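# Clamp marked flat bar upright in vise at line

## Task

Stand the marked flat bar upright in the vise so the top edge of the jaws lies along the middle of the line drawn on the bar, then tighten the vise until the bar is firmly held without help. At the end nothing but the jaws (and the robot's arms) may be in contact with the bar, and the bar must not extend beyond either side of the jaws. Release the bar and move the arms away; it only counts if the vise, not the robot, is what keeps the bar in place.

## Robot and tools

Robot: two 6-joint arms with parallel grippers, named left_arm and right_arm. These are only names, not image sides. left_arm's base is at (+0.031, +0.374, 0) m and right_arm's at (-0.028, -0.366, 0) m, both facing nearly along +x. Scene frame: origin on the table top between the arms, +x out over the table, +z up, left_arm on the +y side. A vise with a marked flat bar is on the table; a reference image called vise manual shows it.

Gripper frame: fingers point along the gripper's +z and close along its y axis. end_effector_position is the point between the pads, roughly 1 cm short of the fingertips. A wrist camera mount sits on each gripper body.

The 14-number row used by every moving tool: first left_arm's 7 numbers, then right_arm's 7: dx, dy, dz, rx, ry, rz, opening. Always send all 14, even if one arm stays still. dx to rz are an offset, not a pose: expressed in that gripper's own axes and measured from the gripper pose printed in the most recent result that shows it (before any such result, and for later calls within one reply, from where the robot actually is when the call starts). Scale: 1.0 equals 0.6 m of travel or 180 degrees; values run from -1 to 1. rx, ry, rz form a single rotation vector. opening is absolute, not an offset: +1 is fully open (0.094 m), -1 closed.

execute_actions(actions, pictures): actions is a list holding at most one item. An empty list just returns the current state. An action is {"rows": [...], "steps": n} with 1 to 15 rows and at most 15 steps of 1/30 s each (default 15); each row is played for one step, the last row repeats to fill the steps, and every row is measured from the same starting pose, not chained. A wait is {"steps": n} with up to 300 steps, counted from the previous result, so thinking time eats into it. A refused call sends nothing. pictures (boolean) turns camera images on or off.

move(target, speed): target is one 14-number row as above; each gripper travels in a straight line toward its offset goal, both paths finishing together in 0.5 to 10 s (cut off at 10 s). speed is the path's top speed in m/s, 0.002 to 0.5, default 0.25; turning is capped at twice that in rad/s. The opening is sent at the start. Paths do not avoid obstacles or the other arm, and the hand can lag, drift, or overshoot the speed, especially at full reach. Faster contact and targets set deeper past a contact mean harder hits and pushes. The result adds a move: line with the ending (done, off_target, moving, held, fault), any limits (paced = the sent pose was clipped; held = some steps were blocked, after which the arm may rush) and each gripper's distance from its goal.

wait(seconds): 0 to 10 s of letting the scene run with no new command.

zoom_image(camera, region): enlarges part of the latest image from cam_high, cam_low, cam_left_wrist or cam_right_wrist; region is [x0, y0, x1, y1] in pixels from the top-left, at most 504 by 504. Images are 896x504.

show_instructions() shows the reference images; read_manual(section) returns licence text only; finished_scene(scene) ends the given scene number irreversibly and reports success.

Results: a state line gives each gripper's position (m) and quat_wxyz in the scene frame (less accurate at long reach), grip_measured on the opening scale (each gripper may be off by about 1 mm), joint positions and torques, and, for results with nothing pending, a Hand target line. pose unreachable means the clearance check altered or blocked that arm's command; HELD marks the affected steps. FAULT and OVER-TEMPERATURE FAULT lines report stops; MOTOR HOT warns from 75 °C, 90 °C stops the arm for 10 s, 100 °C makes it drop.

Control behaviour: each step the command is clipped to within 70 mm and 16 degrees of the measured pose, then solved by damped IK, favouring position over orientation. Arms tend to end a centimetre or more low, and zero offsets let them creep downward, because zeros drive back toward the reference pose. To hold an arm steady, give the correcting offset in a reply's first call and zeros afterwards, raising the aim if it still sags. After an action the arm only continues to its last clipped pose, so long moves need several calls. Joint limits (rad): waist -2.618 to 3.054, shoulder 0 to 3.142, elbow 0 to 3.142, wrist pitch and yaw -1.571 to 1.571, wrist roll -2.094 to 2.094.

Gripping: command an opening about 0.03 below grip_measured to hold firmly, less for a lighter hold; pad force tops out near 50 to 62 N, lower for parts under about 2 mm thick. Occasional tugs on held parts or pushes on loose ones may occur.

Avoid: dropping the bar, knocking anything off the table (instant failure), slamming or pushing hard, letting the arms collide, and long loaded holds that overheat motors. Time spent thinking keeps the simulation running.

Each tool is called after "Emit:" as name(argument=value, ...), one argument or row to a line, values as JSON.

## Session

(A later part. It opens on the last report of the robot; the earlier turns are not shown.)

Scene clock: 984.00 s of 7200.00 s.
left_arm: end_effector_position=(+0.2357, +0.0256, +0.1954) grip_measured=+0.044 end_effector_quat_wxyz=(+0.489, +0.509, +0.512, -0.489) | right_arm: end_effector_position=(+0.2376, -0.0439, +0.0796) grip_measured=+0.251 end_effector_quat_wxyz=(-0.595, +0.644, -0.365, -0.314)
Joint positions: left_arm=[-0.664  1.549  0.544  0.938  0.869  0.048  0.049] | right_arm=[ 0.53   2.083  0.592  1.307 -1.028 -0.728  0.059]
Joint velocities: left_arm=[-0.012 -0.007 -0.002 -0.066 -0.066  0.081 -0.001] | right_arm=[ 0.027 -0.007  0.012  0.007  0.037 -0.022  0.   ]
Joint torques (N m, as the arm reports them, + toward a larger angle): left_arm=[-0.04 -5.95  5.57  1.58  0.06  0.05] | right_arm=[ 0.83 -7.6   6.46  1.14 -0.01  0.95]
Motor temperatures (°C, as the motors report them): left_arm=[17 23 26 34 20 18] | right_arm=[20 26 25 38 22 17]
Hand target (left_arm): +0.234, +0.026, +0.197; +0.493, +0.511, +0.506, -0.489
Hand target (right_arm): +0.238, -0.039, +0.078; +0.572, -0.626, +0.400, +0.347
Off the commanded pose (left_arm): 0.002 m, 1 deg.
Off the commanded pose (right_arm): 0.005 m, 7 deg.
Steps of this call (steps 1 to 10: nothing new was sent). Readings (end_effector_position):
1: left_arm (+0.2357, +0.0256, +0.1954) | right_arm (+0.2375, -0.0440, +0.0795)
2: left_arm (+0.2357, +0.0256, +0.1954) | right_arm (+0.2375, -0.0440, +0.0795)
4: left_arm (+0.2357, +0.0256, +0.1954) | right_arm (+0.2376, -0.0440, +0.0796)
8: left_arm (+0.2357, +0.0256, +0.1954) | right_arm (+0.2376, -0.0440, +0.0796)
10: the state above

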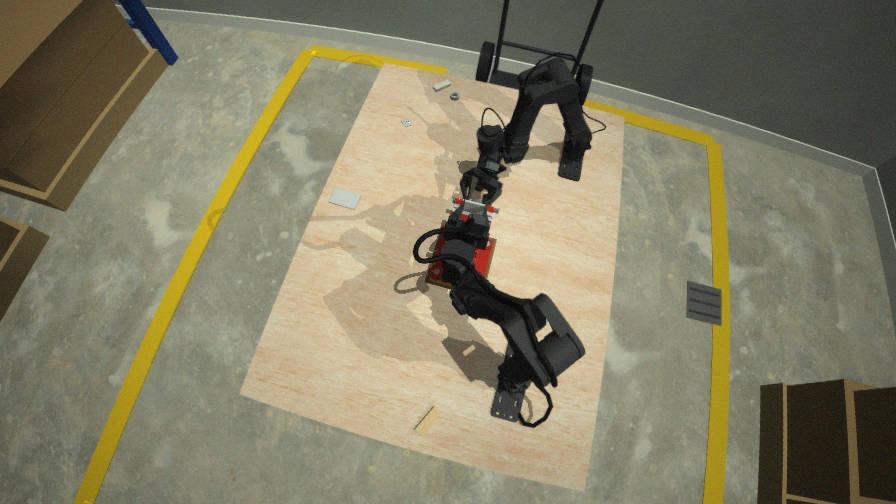

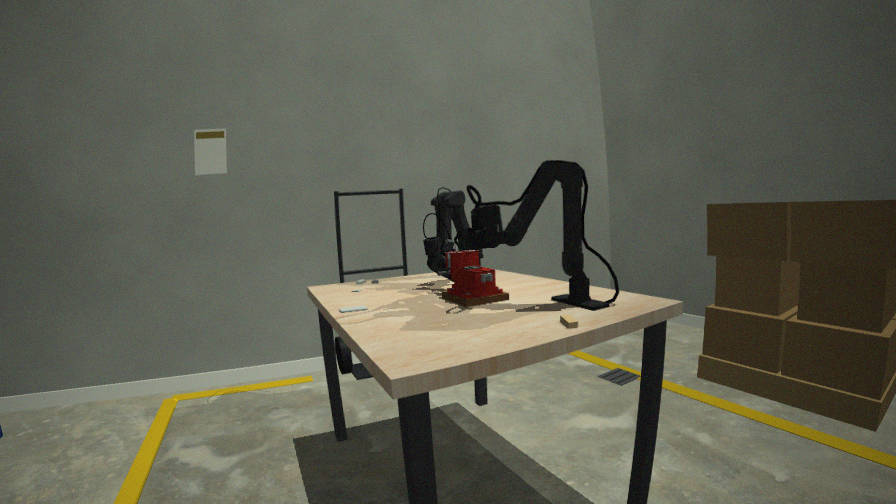

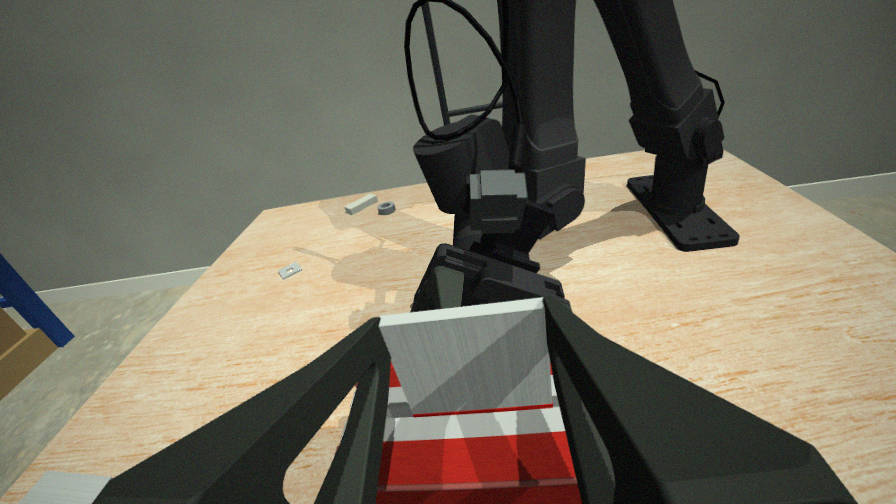

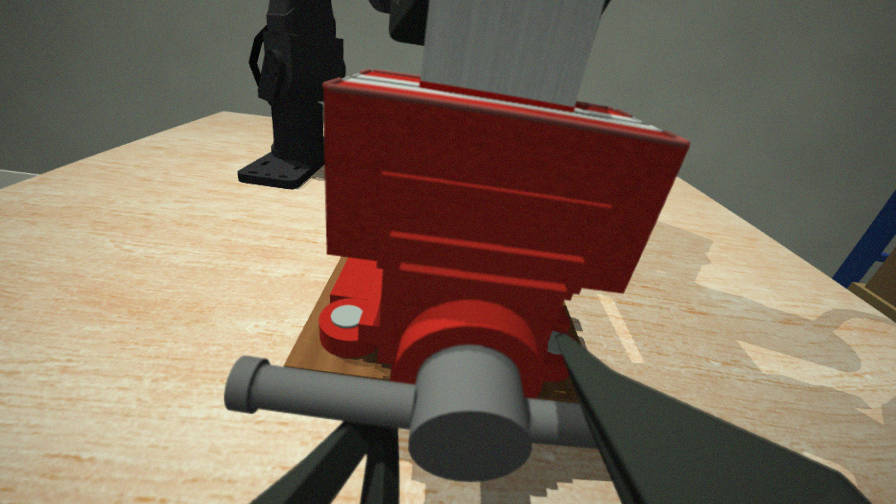

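Emit:
execute_actions(
  actions=[
    {"rows": [[-0.003,-0.002,-0.001,0.001,-0.003,0.004,0,0.002,0.001,0.008,0,0,0.044,0.25],[-0.003,-0.002,-0.001,0.001,-0.003,0.004,0,0.002,0.001,0.008,0,0,0.05,0.25],[-0.003,-0.002,-0.001,0.001,-0.003,0.004,0,0.002,0.001,0.008,0,0,0.056,0.25],[-0.003,-0.002,-0.001,0.001,-0.003,0.004,0,0.002,0.001,0.008,0,0,0.062,0.25],[-0.003,-0.002,-0.001,0.001,-0.003,0.004,0,0.002,0.001,0.008,0,0,0.068,0.25],[-0.003,-0.002,-0.001,0.001,-0.003,0.004,0,0.002,0.001,0.008,0,0,0.074,0.25],[-0.003,-0.002,-0.001,0.001,-0.003,0.004,0,0.002,0.001,0.008,0,0,0.08,0.25],[-0.003,-0.002,-0.001,0.001,-0.003,0.004,0,0.002,0.001,0.008,0,0,0.086,0.25],[-0.003,-0.002,-0.001,0.001,-0.003,0.004,0,0.002,0.001,0.008,0,0,0.092,0.25],[-0.003,-0.002,-0.001,0.001,-0.003,0.004,0,0.002,0.001,0.008,0,0,0.098,0.25],[-0.003,-0.002,-0.001,0.001,-0.003,0.004,0,0.002,0.001,0.008,0,0,0.104,0.25],[-0.003,-0.002,-0.001,0.001,-0.003,0.004,0,0.002,0.001,0.008,0,0,0.11,0.25],[-0.003,-0.002,-0.001,0.001,-0.003,0.004,0,0.002,0.001,0.008,0,0,0.115,0.25],[-0.003,-0.002,-0.001,0.001,-0.003,0.004,0,0.002,0.001,0.008,0,0,0.12,0.25],[-0.003,-0.002,-0.001,0.001,-0.003,0.004,0,0.002,0.001,0.008,0,0,0.12,0.25]], "steps": 15},
  ],
  pictures=false,
)

Emit:
execute_actions(
  actions=[
    {"steps": 10},
  ],
)

Scene clock: 996.30 s of 7200.00 s.
left_arm: end_effector_position=(+0.2357, +0.0256, +0.1954) grip_measured=+0.044 end_effector_quat_wxyz=(+0.489, +0.509, +0.512, -0.489) | right_arm: end_effector_position=(+0.2377, -0.0439, +0.0798) grip_measured=+0.254 end_effector_quat_wxyz=(-0.579, +0.625, -0.396, -0.343)
Joint positions: left_arm=[-0.664  1.549  0.544  0.938  0.869  0.048  0.049] | right_arm=[ 0.53   2.083  0.592  1.308 -1.028 -0.628  0.059]
Joint velocities: left_arm=[-0.027 -0.017 -0.012 -0.022 -0.051  0.022 -0.001] | right_arm=[ 0.007 -0.002  0.007  0.051 -0.007  0.139 -0.   ]
Joint torques (N m, as the arm reports them, + toward a larger angle): left_arm=[-0.03 -5.96  5.57  1.59  0.06  0.05] | right_arm=[ 0.98 -8.4   6.11  0.99  0.06  2.06]
Motor temperatures (°C, as the motors report them): left_arm=[17 23 26 34 20 18] | right_arm=[20 27 25 37 22 18]
Hand target (left_arm): +0.234, +0.026, +0.197; +0.493, +0.511, +0.506, -0.489
Hand target (right_arm): +0.238, -0.039, +0.078; +0.526, -0.575, +0.474, +0.410
Off the commanded pose (left_arm): 0.002 m, 1 deg.
Off the commanded pose (right_arm): 0.005 m, 16 deg; orientation clipped at the last step of the last action.
Steps of this call (steps 1 to 354: nothing new was sent; steps 355 to 369: all 15 steps of this action). Readings (end_effector_position):
355: left_arm (+0.2357, +0.0256, +0.1954) | right_arm (+0.2377, -0.0439, +0.0798)
356: left_arm (+0.2357, +0.0256, +0.1954) | right_arm (+0.2377, -0.0439, +0.0798)
358: left_arm (+0.2357, +0.0256, +0.1954) | right_arm (+0.2377, -0.0439, +0.0798)
362: left_arm (+0.2357, +0.0256, +0.1954) | right_arm (+0.2377, -0.0439, +0.0798)
369: the state above

Scene clock: 996.63 s of 7200.00 s.
left_arm: end_effector_position=(+0.2357, +0.0256, +0.1954) grip_measured=+0.044 end_effector_quat_wxyz=(+0.489, +0.509, +0.512, -0.489) | right_arm: end_effector_position=(+0.2377, -0.0439, +0.0799) grip_measured=+0.254 end_effector_quat_wxyz=(-0.578, +0.623, -0.398, -0.345)
Joint positions: left_arm=[-0.664  1.549  0.544  0.938  0.869  0.048  0.049] | right_arm=[ 0.53   2.083  0.592  1.309 -1.028 -0.621  0.059]
Joint velocities: left_arm=[ 0.017 -0.002 -0.002 -0.037  0.022 -0.051 -0.001] | right_arm=[-0.002 -0.007  0.012 -0.022 -0.007 -0.022 -0.   ]
Joint torques (N m, as the arm reports them, + toward a larger angle): left_arm=[-0.04 -5.94  5.58  1.59  0.06  0.04] | right_arm=[ 0.97 -8.41  6.03  0.95  0.06  2.14]
Motor temperatures (°C, as the motors report them): left_arm=[17 23 26 34 20 18] | right_arm=[20 27 25 37 22 18]
Hand target (left_arm): +0.234, +0.026, +0.197; +0.493, +0.511, +0.506, -0.489
Hand target (right_arm): +0.238, -0.039, +0.078; +0.526, -0.575, +0.474, +0.410
Off the commanded pose (left_arm): 0.002 m, 1 deg.
Off the commanded pose (right_arm): 0.005 m, 16 deg; orientation clipped at the last step of the last action.
Steps of this call (steps 1 to 10: nothing new was sent). Readings (end_effector_position):
1: left_arm (+0.2357, +0.0256, +0.1954) | right_arm (+0.2377, -0.0439, +0.0798)
2: left_arm (+0.2357, +0.0256, +0.1954) | right_arm (+0.2377, -0.0439, +0.0798)
4: left_arm (+0.2357, +0.0256, +0.1954) | right_arm (+0.2377, -0.0439, +0.0798)
8: left_arm (+0.2357, +0.0256, +0.1954) | right_arm (+0.2377, -0.0439, +0.0799)
10: the state above

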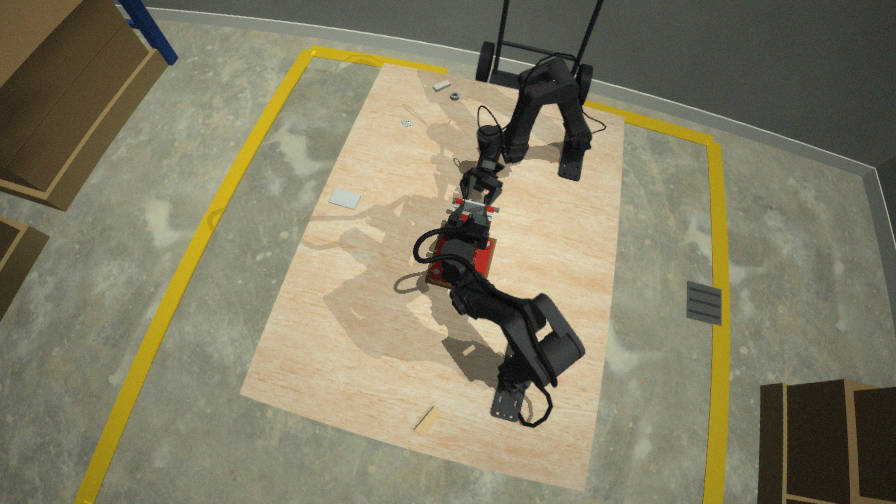

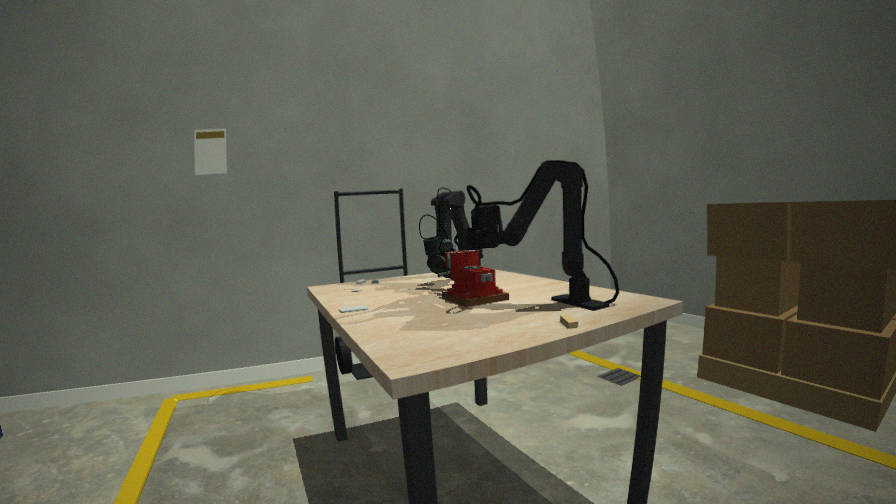

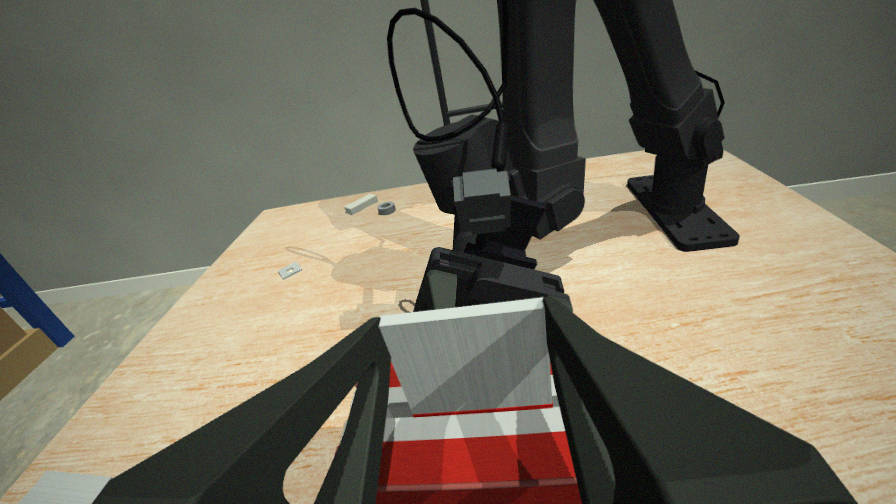

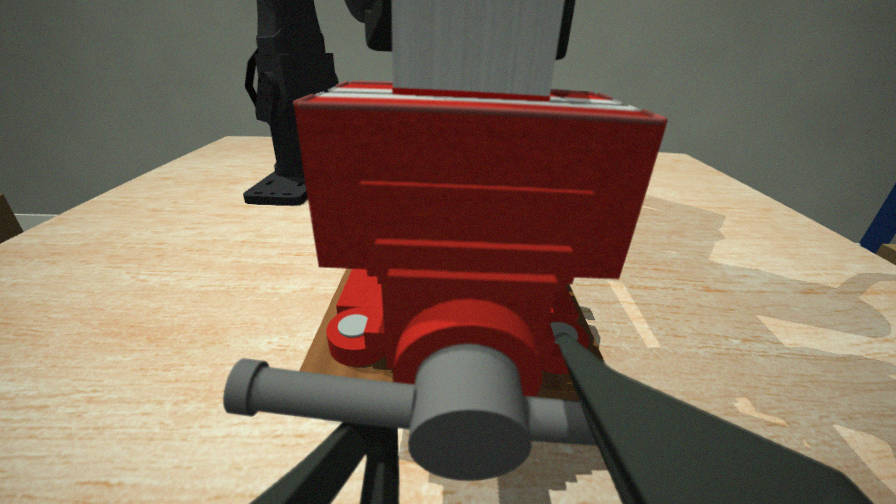

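Emit:
execute_actions(
  actions=[
    {"rows": [[-0.003,0,0,0,-0.003,0,0.1,0,0,0.006,0,0,0.065,0.25],[-0.003,0,0,0,-0.003,0,0.16,0,0,0.005,0,0,0.05,0.25],[-0.003,0,0,0,-0.003,0,0.22,0,0,0.004,0,0,0.035,0.25],[-0.003,0,0,0,-0.003,0,0.28,0,0,0.003,0,0,0.02,0.25],[-0.003,0,0,0,-0.003,0,0.34,0,0,0.002,0,0,0.005,0.25],[-0.003,0,0,0,-0.003,0,0.4,0,0,0.001,0,0,-0.01,0.25],[-0.003,0,0,0,-0.003,0,0.45,0,0,0,0,0,-0.025,0.25],[-0.003,0,0,0,-0.003,0,0.5,0,0,0,0,0,-0.04,0.25],[-0.003,0,0,0,-0.003,0,0.5,0,0,0,0,0,-0.055,0.25],[-0.003,0,0,0,-0.003,0,0.5,0,0,0,0,0,-0.07,0.25],[-0.003,0,0,0,-0.003,0,0.5,0,0,0,0,0,-0.083,0.25],[-0.003,0,0,0,-0.003,0,0.5,0,0,0,0,0,-0.094,0.25],[-0.003,0,0,0,-0.003,0,0.5,0,0,0,0,0,-0.1,0.25]], "steps": 15},
  ],
  pictures=false,
)

Emit:
move(
  target=[-0.05,0,-0.21,-0.083,0,0,0.5,-0.008,-0.008,-0.2,0.061,0.057,0.008,0.25],
  speed=0.2,
)

Scene clock: 1012.23 s of 7200.00 s.
left_arm: end_effector_position=(+0.2358, +0.0256, +0.1957) grip_measured=+0.497 end_effector_quat_wxyz=(+0.489, +0.509, +0.512, -0.489) | right_arm: end_effector_position=(+0.2382, -0.0439, +0.0821) grip_measured=+0.251 end_effector_quat_wxyz=(-0.616, +0.662, -0.323, -0.277)
Joint positions: left_arm=[-0.664  1.549  0.544  0.94   0.869  0.047  0.07 ] | right_arm=[ 0.529  2.083  0.592  1.322 -1.028 -0.839  0.059]
Joint velocities: left_arm=[ 0.002 -0.002  0.002  0.037 -0.051  0.007 -0.   ] | right_arm=[ 0.002  0.007  0.017 -0.007  0.007 -0.505 -0.001]
Joint torques (N m, as the arm reports them, + toward a larger angle): left_arm=[-0.05 -5.66  5.8   1.58  0.03 -0.06] | right_arm=[ 0.18 -7.17  4.54  1.5  -0.1  -0.03]
Motor temperatures (°C, as the motors report them): left_arm=[17 23 26 34 20 18] | right_arm=[20 28 25 36 22 23]
Hand target (left_arm): +0.236, +0.026, +0.197; +0.491, +0.507, +0.510, -0.492
Hand target (right_arm): +0.238, -0.044, +0.080; +0.626, -0.675, +0.297, +0.252
Off the commanded pose (left_arm): 0.001 m, 0 deg.
Off the commanded pose (right_arm): 0.002 m, 5 deg.
Steps of this call (steps 1 to 453: nothing new was sent; steps 454 to 468: all 15 steps of this action). Readings (end_effector_position):
454: left_arm (+0.2358, +0.0256, +0.1954) | right_arm (+0.2377, -0.0439, +0.0799)
455: left_arm (+0.2358, +0.0256, +0.1954) | right_arm (+0.2378, -0.0440, +0.0800)
457: left_arm (+0.2358, +0.0256, +0.1956) | right_arm (+0.2378, -0.0440, +0.0800)
461: left_arm (+0.2358, +0.0256, +0.1957) | right_arm (+0.2379, -0.0441, +0.0799)
468: the state above

Scene clock: 1014.20 s of 7200.00 s.
left_arm: end_effector_position=(+0.2393, +0.1469, +0.2260) grip_measured=+0.497 end_effector_quat_wxyz=(+0.546, +0.436, +0.578, -0.422) | right_arm: end_effector_position=(+0.2375, -0.1602, +0.0954) grip_measured=+0.251 end_effector_quat_wxyz=(+0.652, -0.627, +0.389, +0.173)
Joint positions: left_arm=[-0.302  0.951  0.332  0.535  0.967  0.056  0.07 ] | right_arm=[ 0.189  1.857  0.258  1.399 -1.103 -0.935  0.059]
Joint velocities: left_arm=[ 0.012  0.012  0.012 -0.022  0.022  0.037  0.   ] | right_arm=[ 0.007 -0.007 -0.007  0.066 -0.022 -0.022 -0.   ]
Joint torques (N m, as the arm reports them, + toward a larger angle): left_arm=[ 0.55 -3.63  6.94  1.28  0.16  0.13] | right_arm=[-0.51 -7.21  2.52  1.39 -0.21 -0.04]
Motor temperatures (°C, as the motors report them): left_arm=[17 23 26 34 20 18] | right_arm=[20 28 25 36 22 22]
Hand target (left_arm): +0.236, +0.149, +0.231; +0.552, +0.440, +0.571, -0.420
Hand target (right_arm): +0.234, -0.162, +0.099; +0.655, -0.628, +0.385, +0.170
Off the commanded pose (left_arm): 0.007 m, 1 deg.
Off the commanded pose (right_arm): 0.006 m, 1 deg.
move: done

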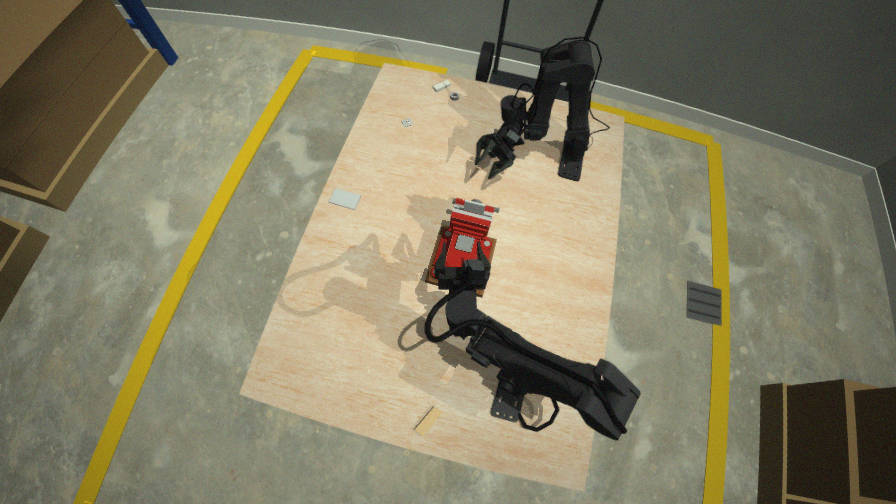

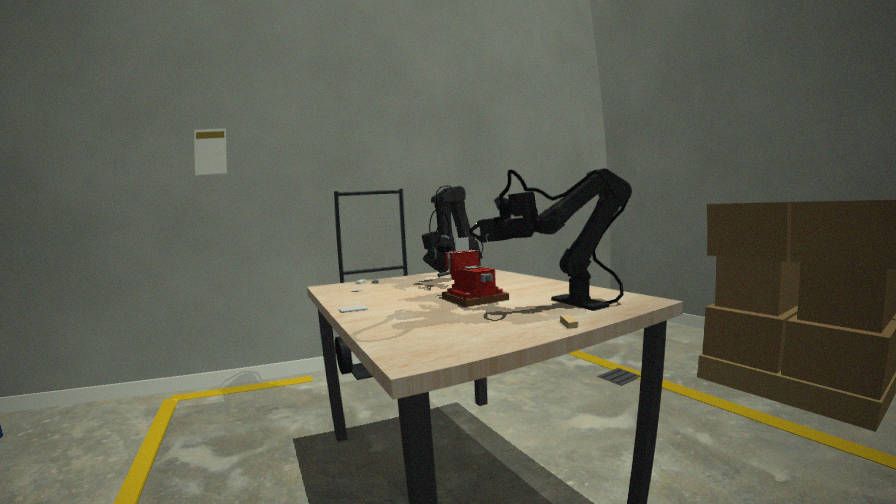

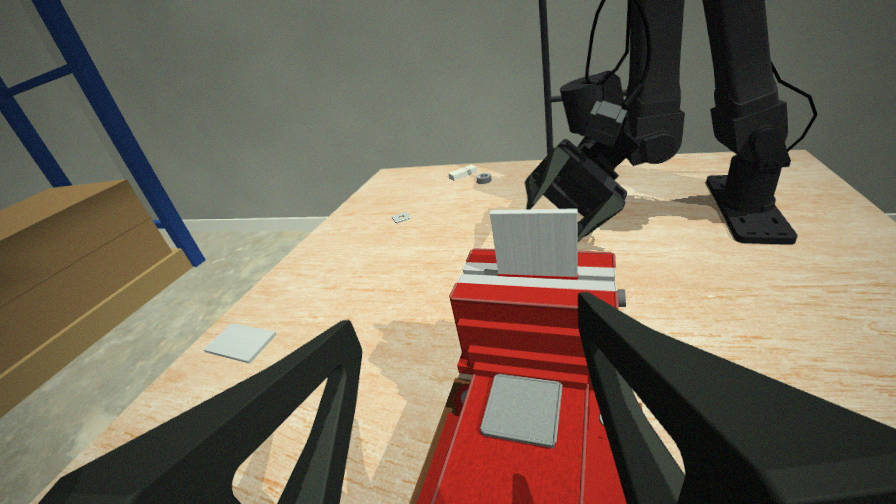

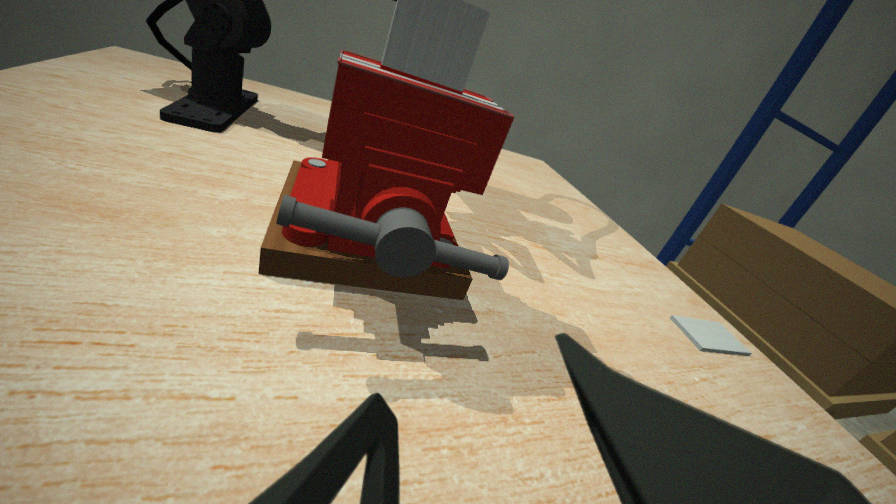

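Emit:
zoom_image(
  camera="cam_left_wrist",
  region=[450, 200, 630, 310],
)

Emit:
zoom_image(
  camera="cam_right_wrist",
  region=[330, 0, 520, 130],
)

Region (450, 200, 630, 310) of cam_left_wrist's 896x504 image, scaled by 2.800, with more detail than that image has.

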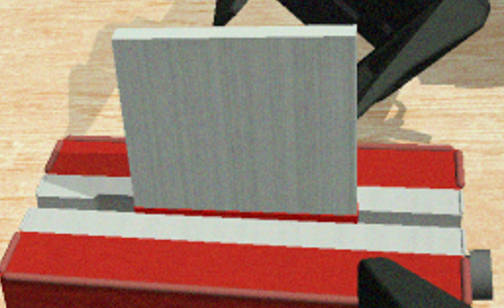

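Region (330, 0, 520, 130) of cam_right_wrist's 896x504 image, scaled by 2.653, with more detail than that image has; it fills the top 345 rows of this view, and the rest is white.

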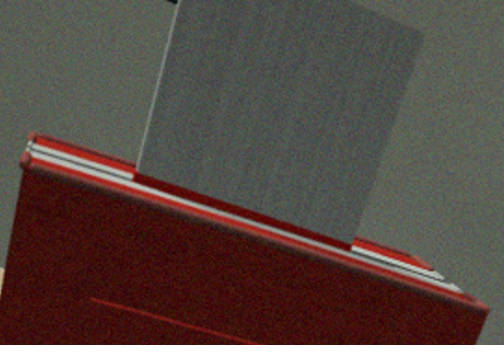

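Emit:
move(
  target=[-0.045,0,-0.06,-0.055,0,0,0.5,-0.023,-0.042,-0.055,0.04,0.038,0.005,0.25],
  speed=0.2,
)

Scene clock: 1023.23 s of 7200.00 s.
left_arm: end_effector_position=(+0.2306, +0.1776, +0.2374) grip_measured=+0.497 end_effector_quat_wxyz=(+0.564, +0.386, +0.623, -0.381) | right_arm: end_effector_position=(+0.2377, -0.1888, +0.1239) grip_measured=+0.251 end_effector_quat_wxyz=(+0.664, -0.593, +0.439, +0.121)
Joint positions: left_arm=[-0.237  0.654  0.332  0.207  0.874  0.049  0.07 ] | right_arm=[ 0.117  1.559  0.164  1.225 -1.016 -0.899  0.059]
Joint velocities: left_arm=[ 0.002 -0.017  0.002 -0.007  0.007 -0.007 -0.001] | right_arm=[ 0.002 -0.012 -0.002 -0.037  0.007 -0.037  0.   ]
Joint torques (N m, as the arm reports them, + toward a larger angle): left_arm=[ 0.32 -1.48  9.58  1.37 -0.04  0.05] | right_arm=[-0.58 -5.53  4.55  1.35 -0.05 -0.04]
Motor temperatures (°C, as the motors report them): left_arm=[17 23 27 33 20 18] | right_arm=[20 27 25 36 22 20]
Hand target (left_arm): +0.231, +0.180, +0.254; +0.582, +0.387, +0.612, -0.372
Hand target (right_arm): +0.237, -0.192, +0.125; +0.664, -0.591, +0.442, +0.116
Off the commanded pose (left_arm): 0.017 m, 3 deg.
Off the commanded pose (right_arm): 0.004 m, 1 deg.
move: off_target (left_arm)

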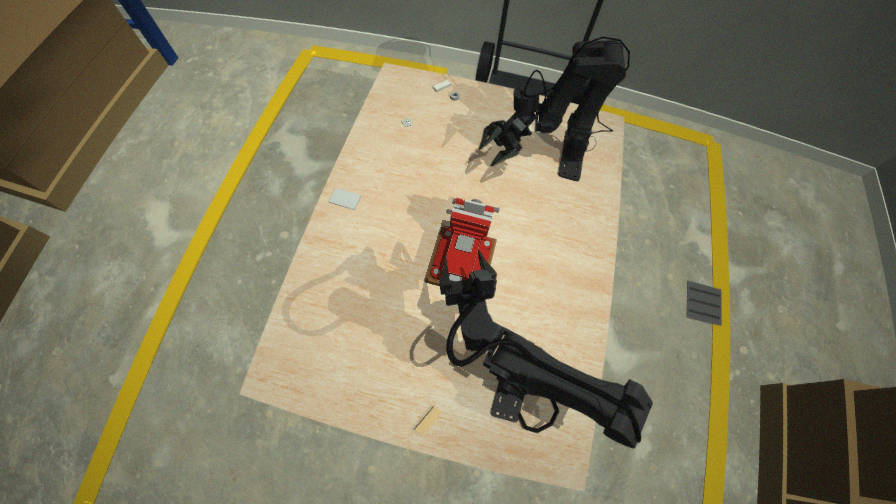

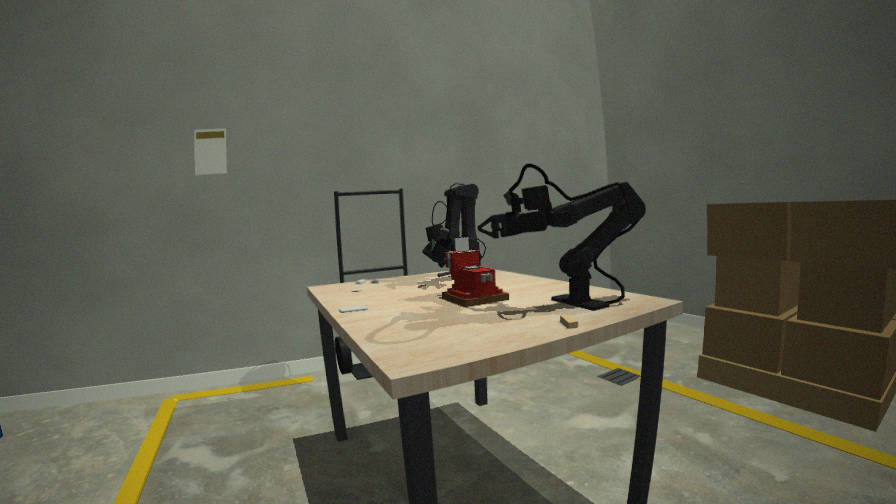

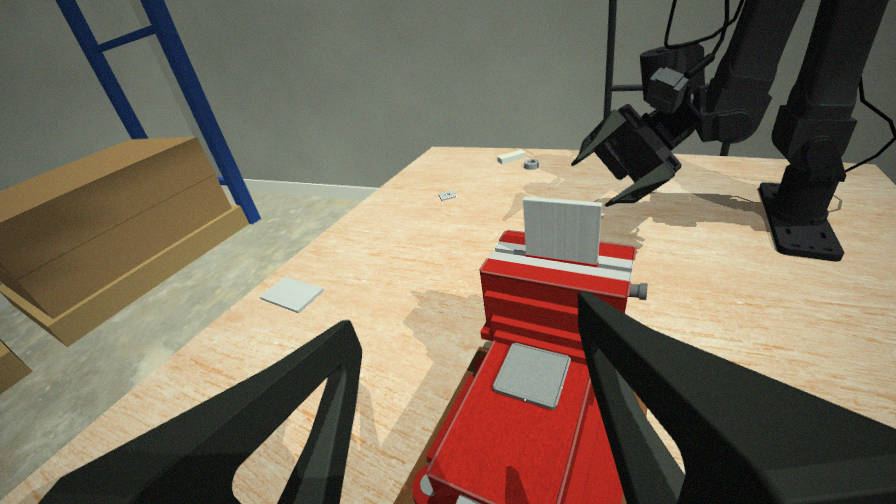

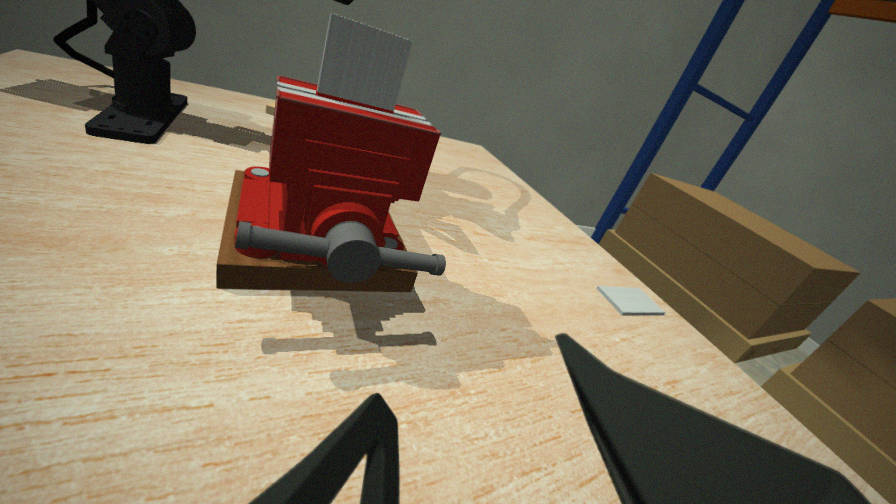

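Emit:
finished_scene(
  scene=2,
)

The scene is finished: the task was done.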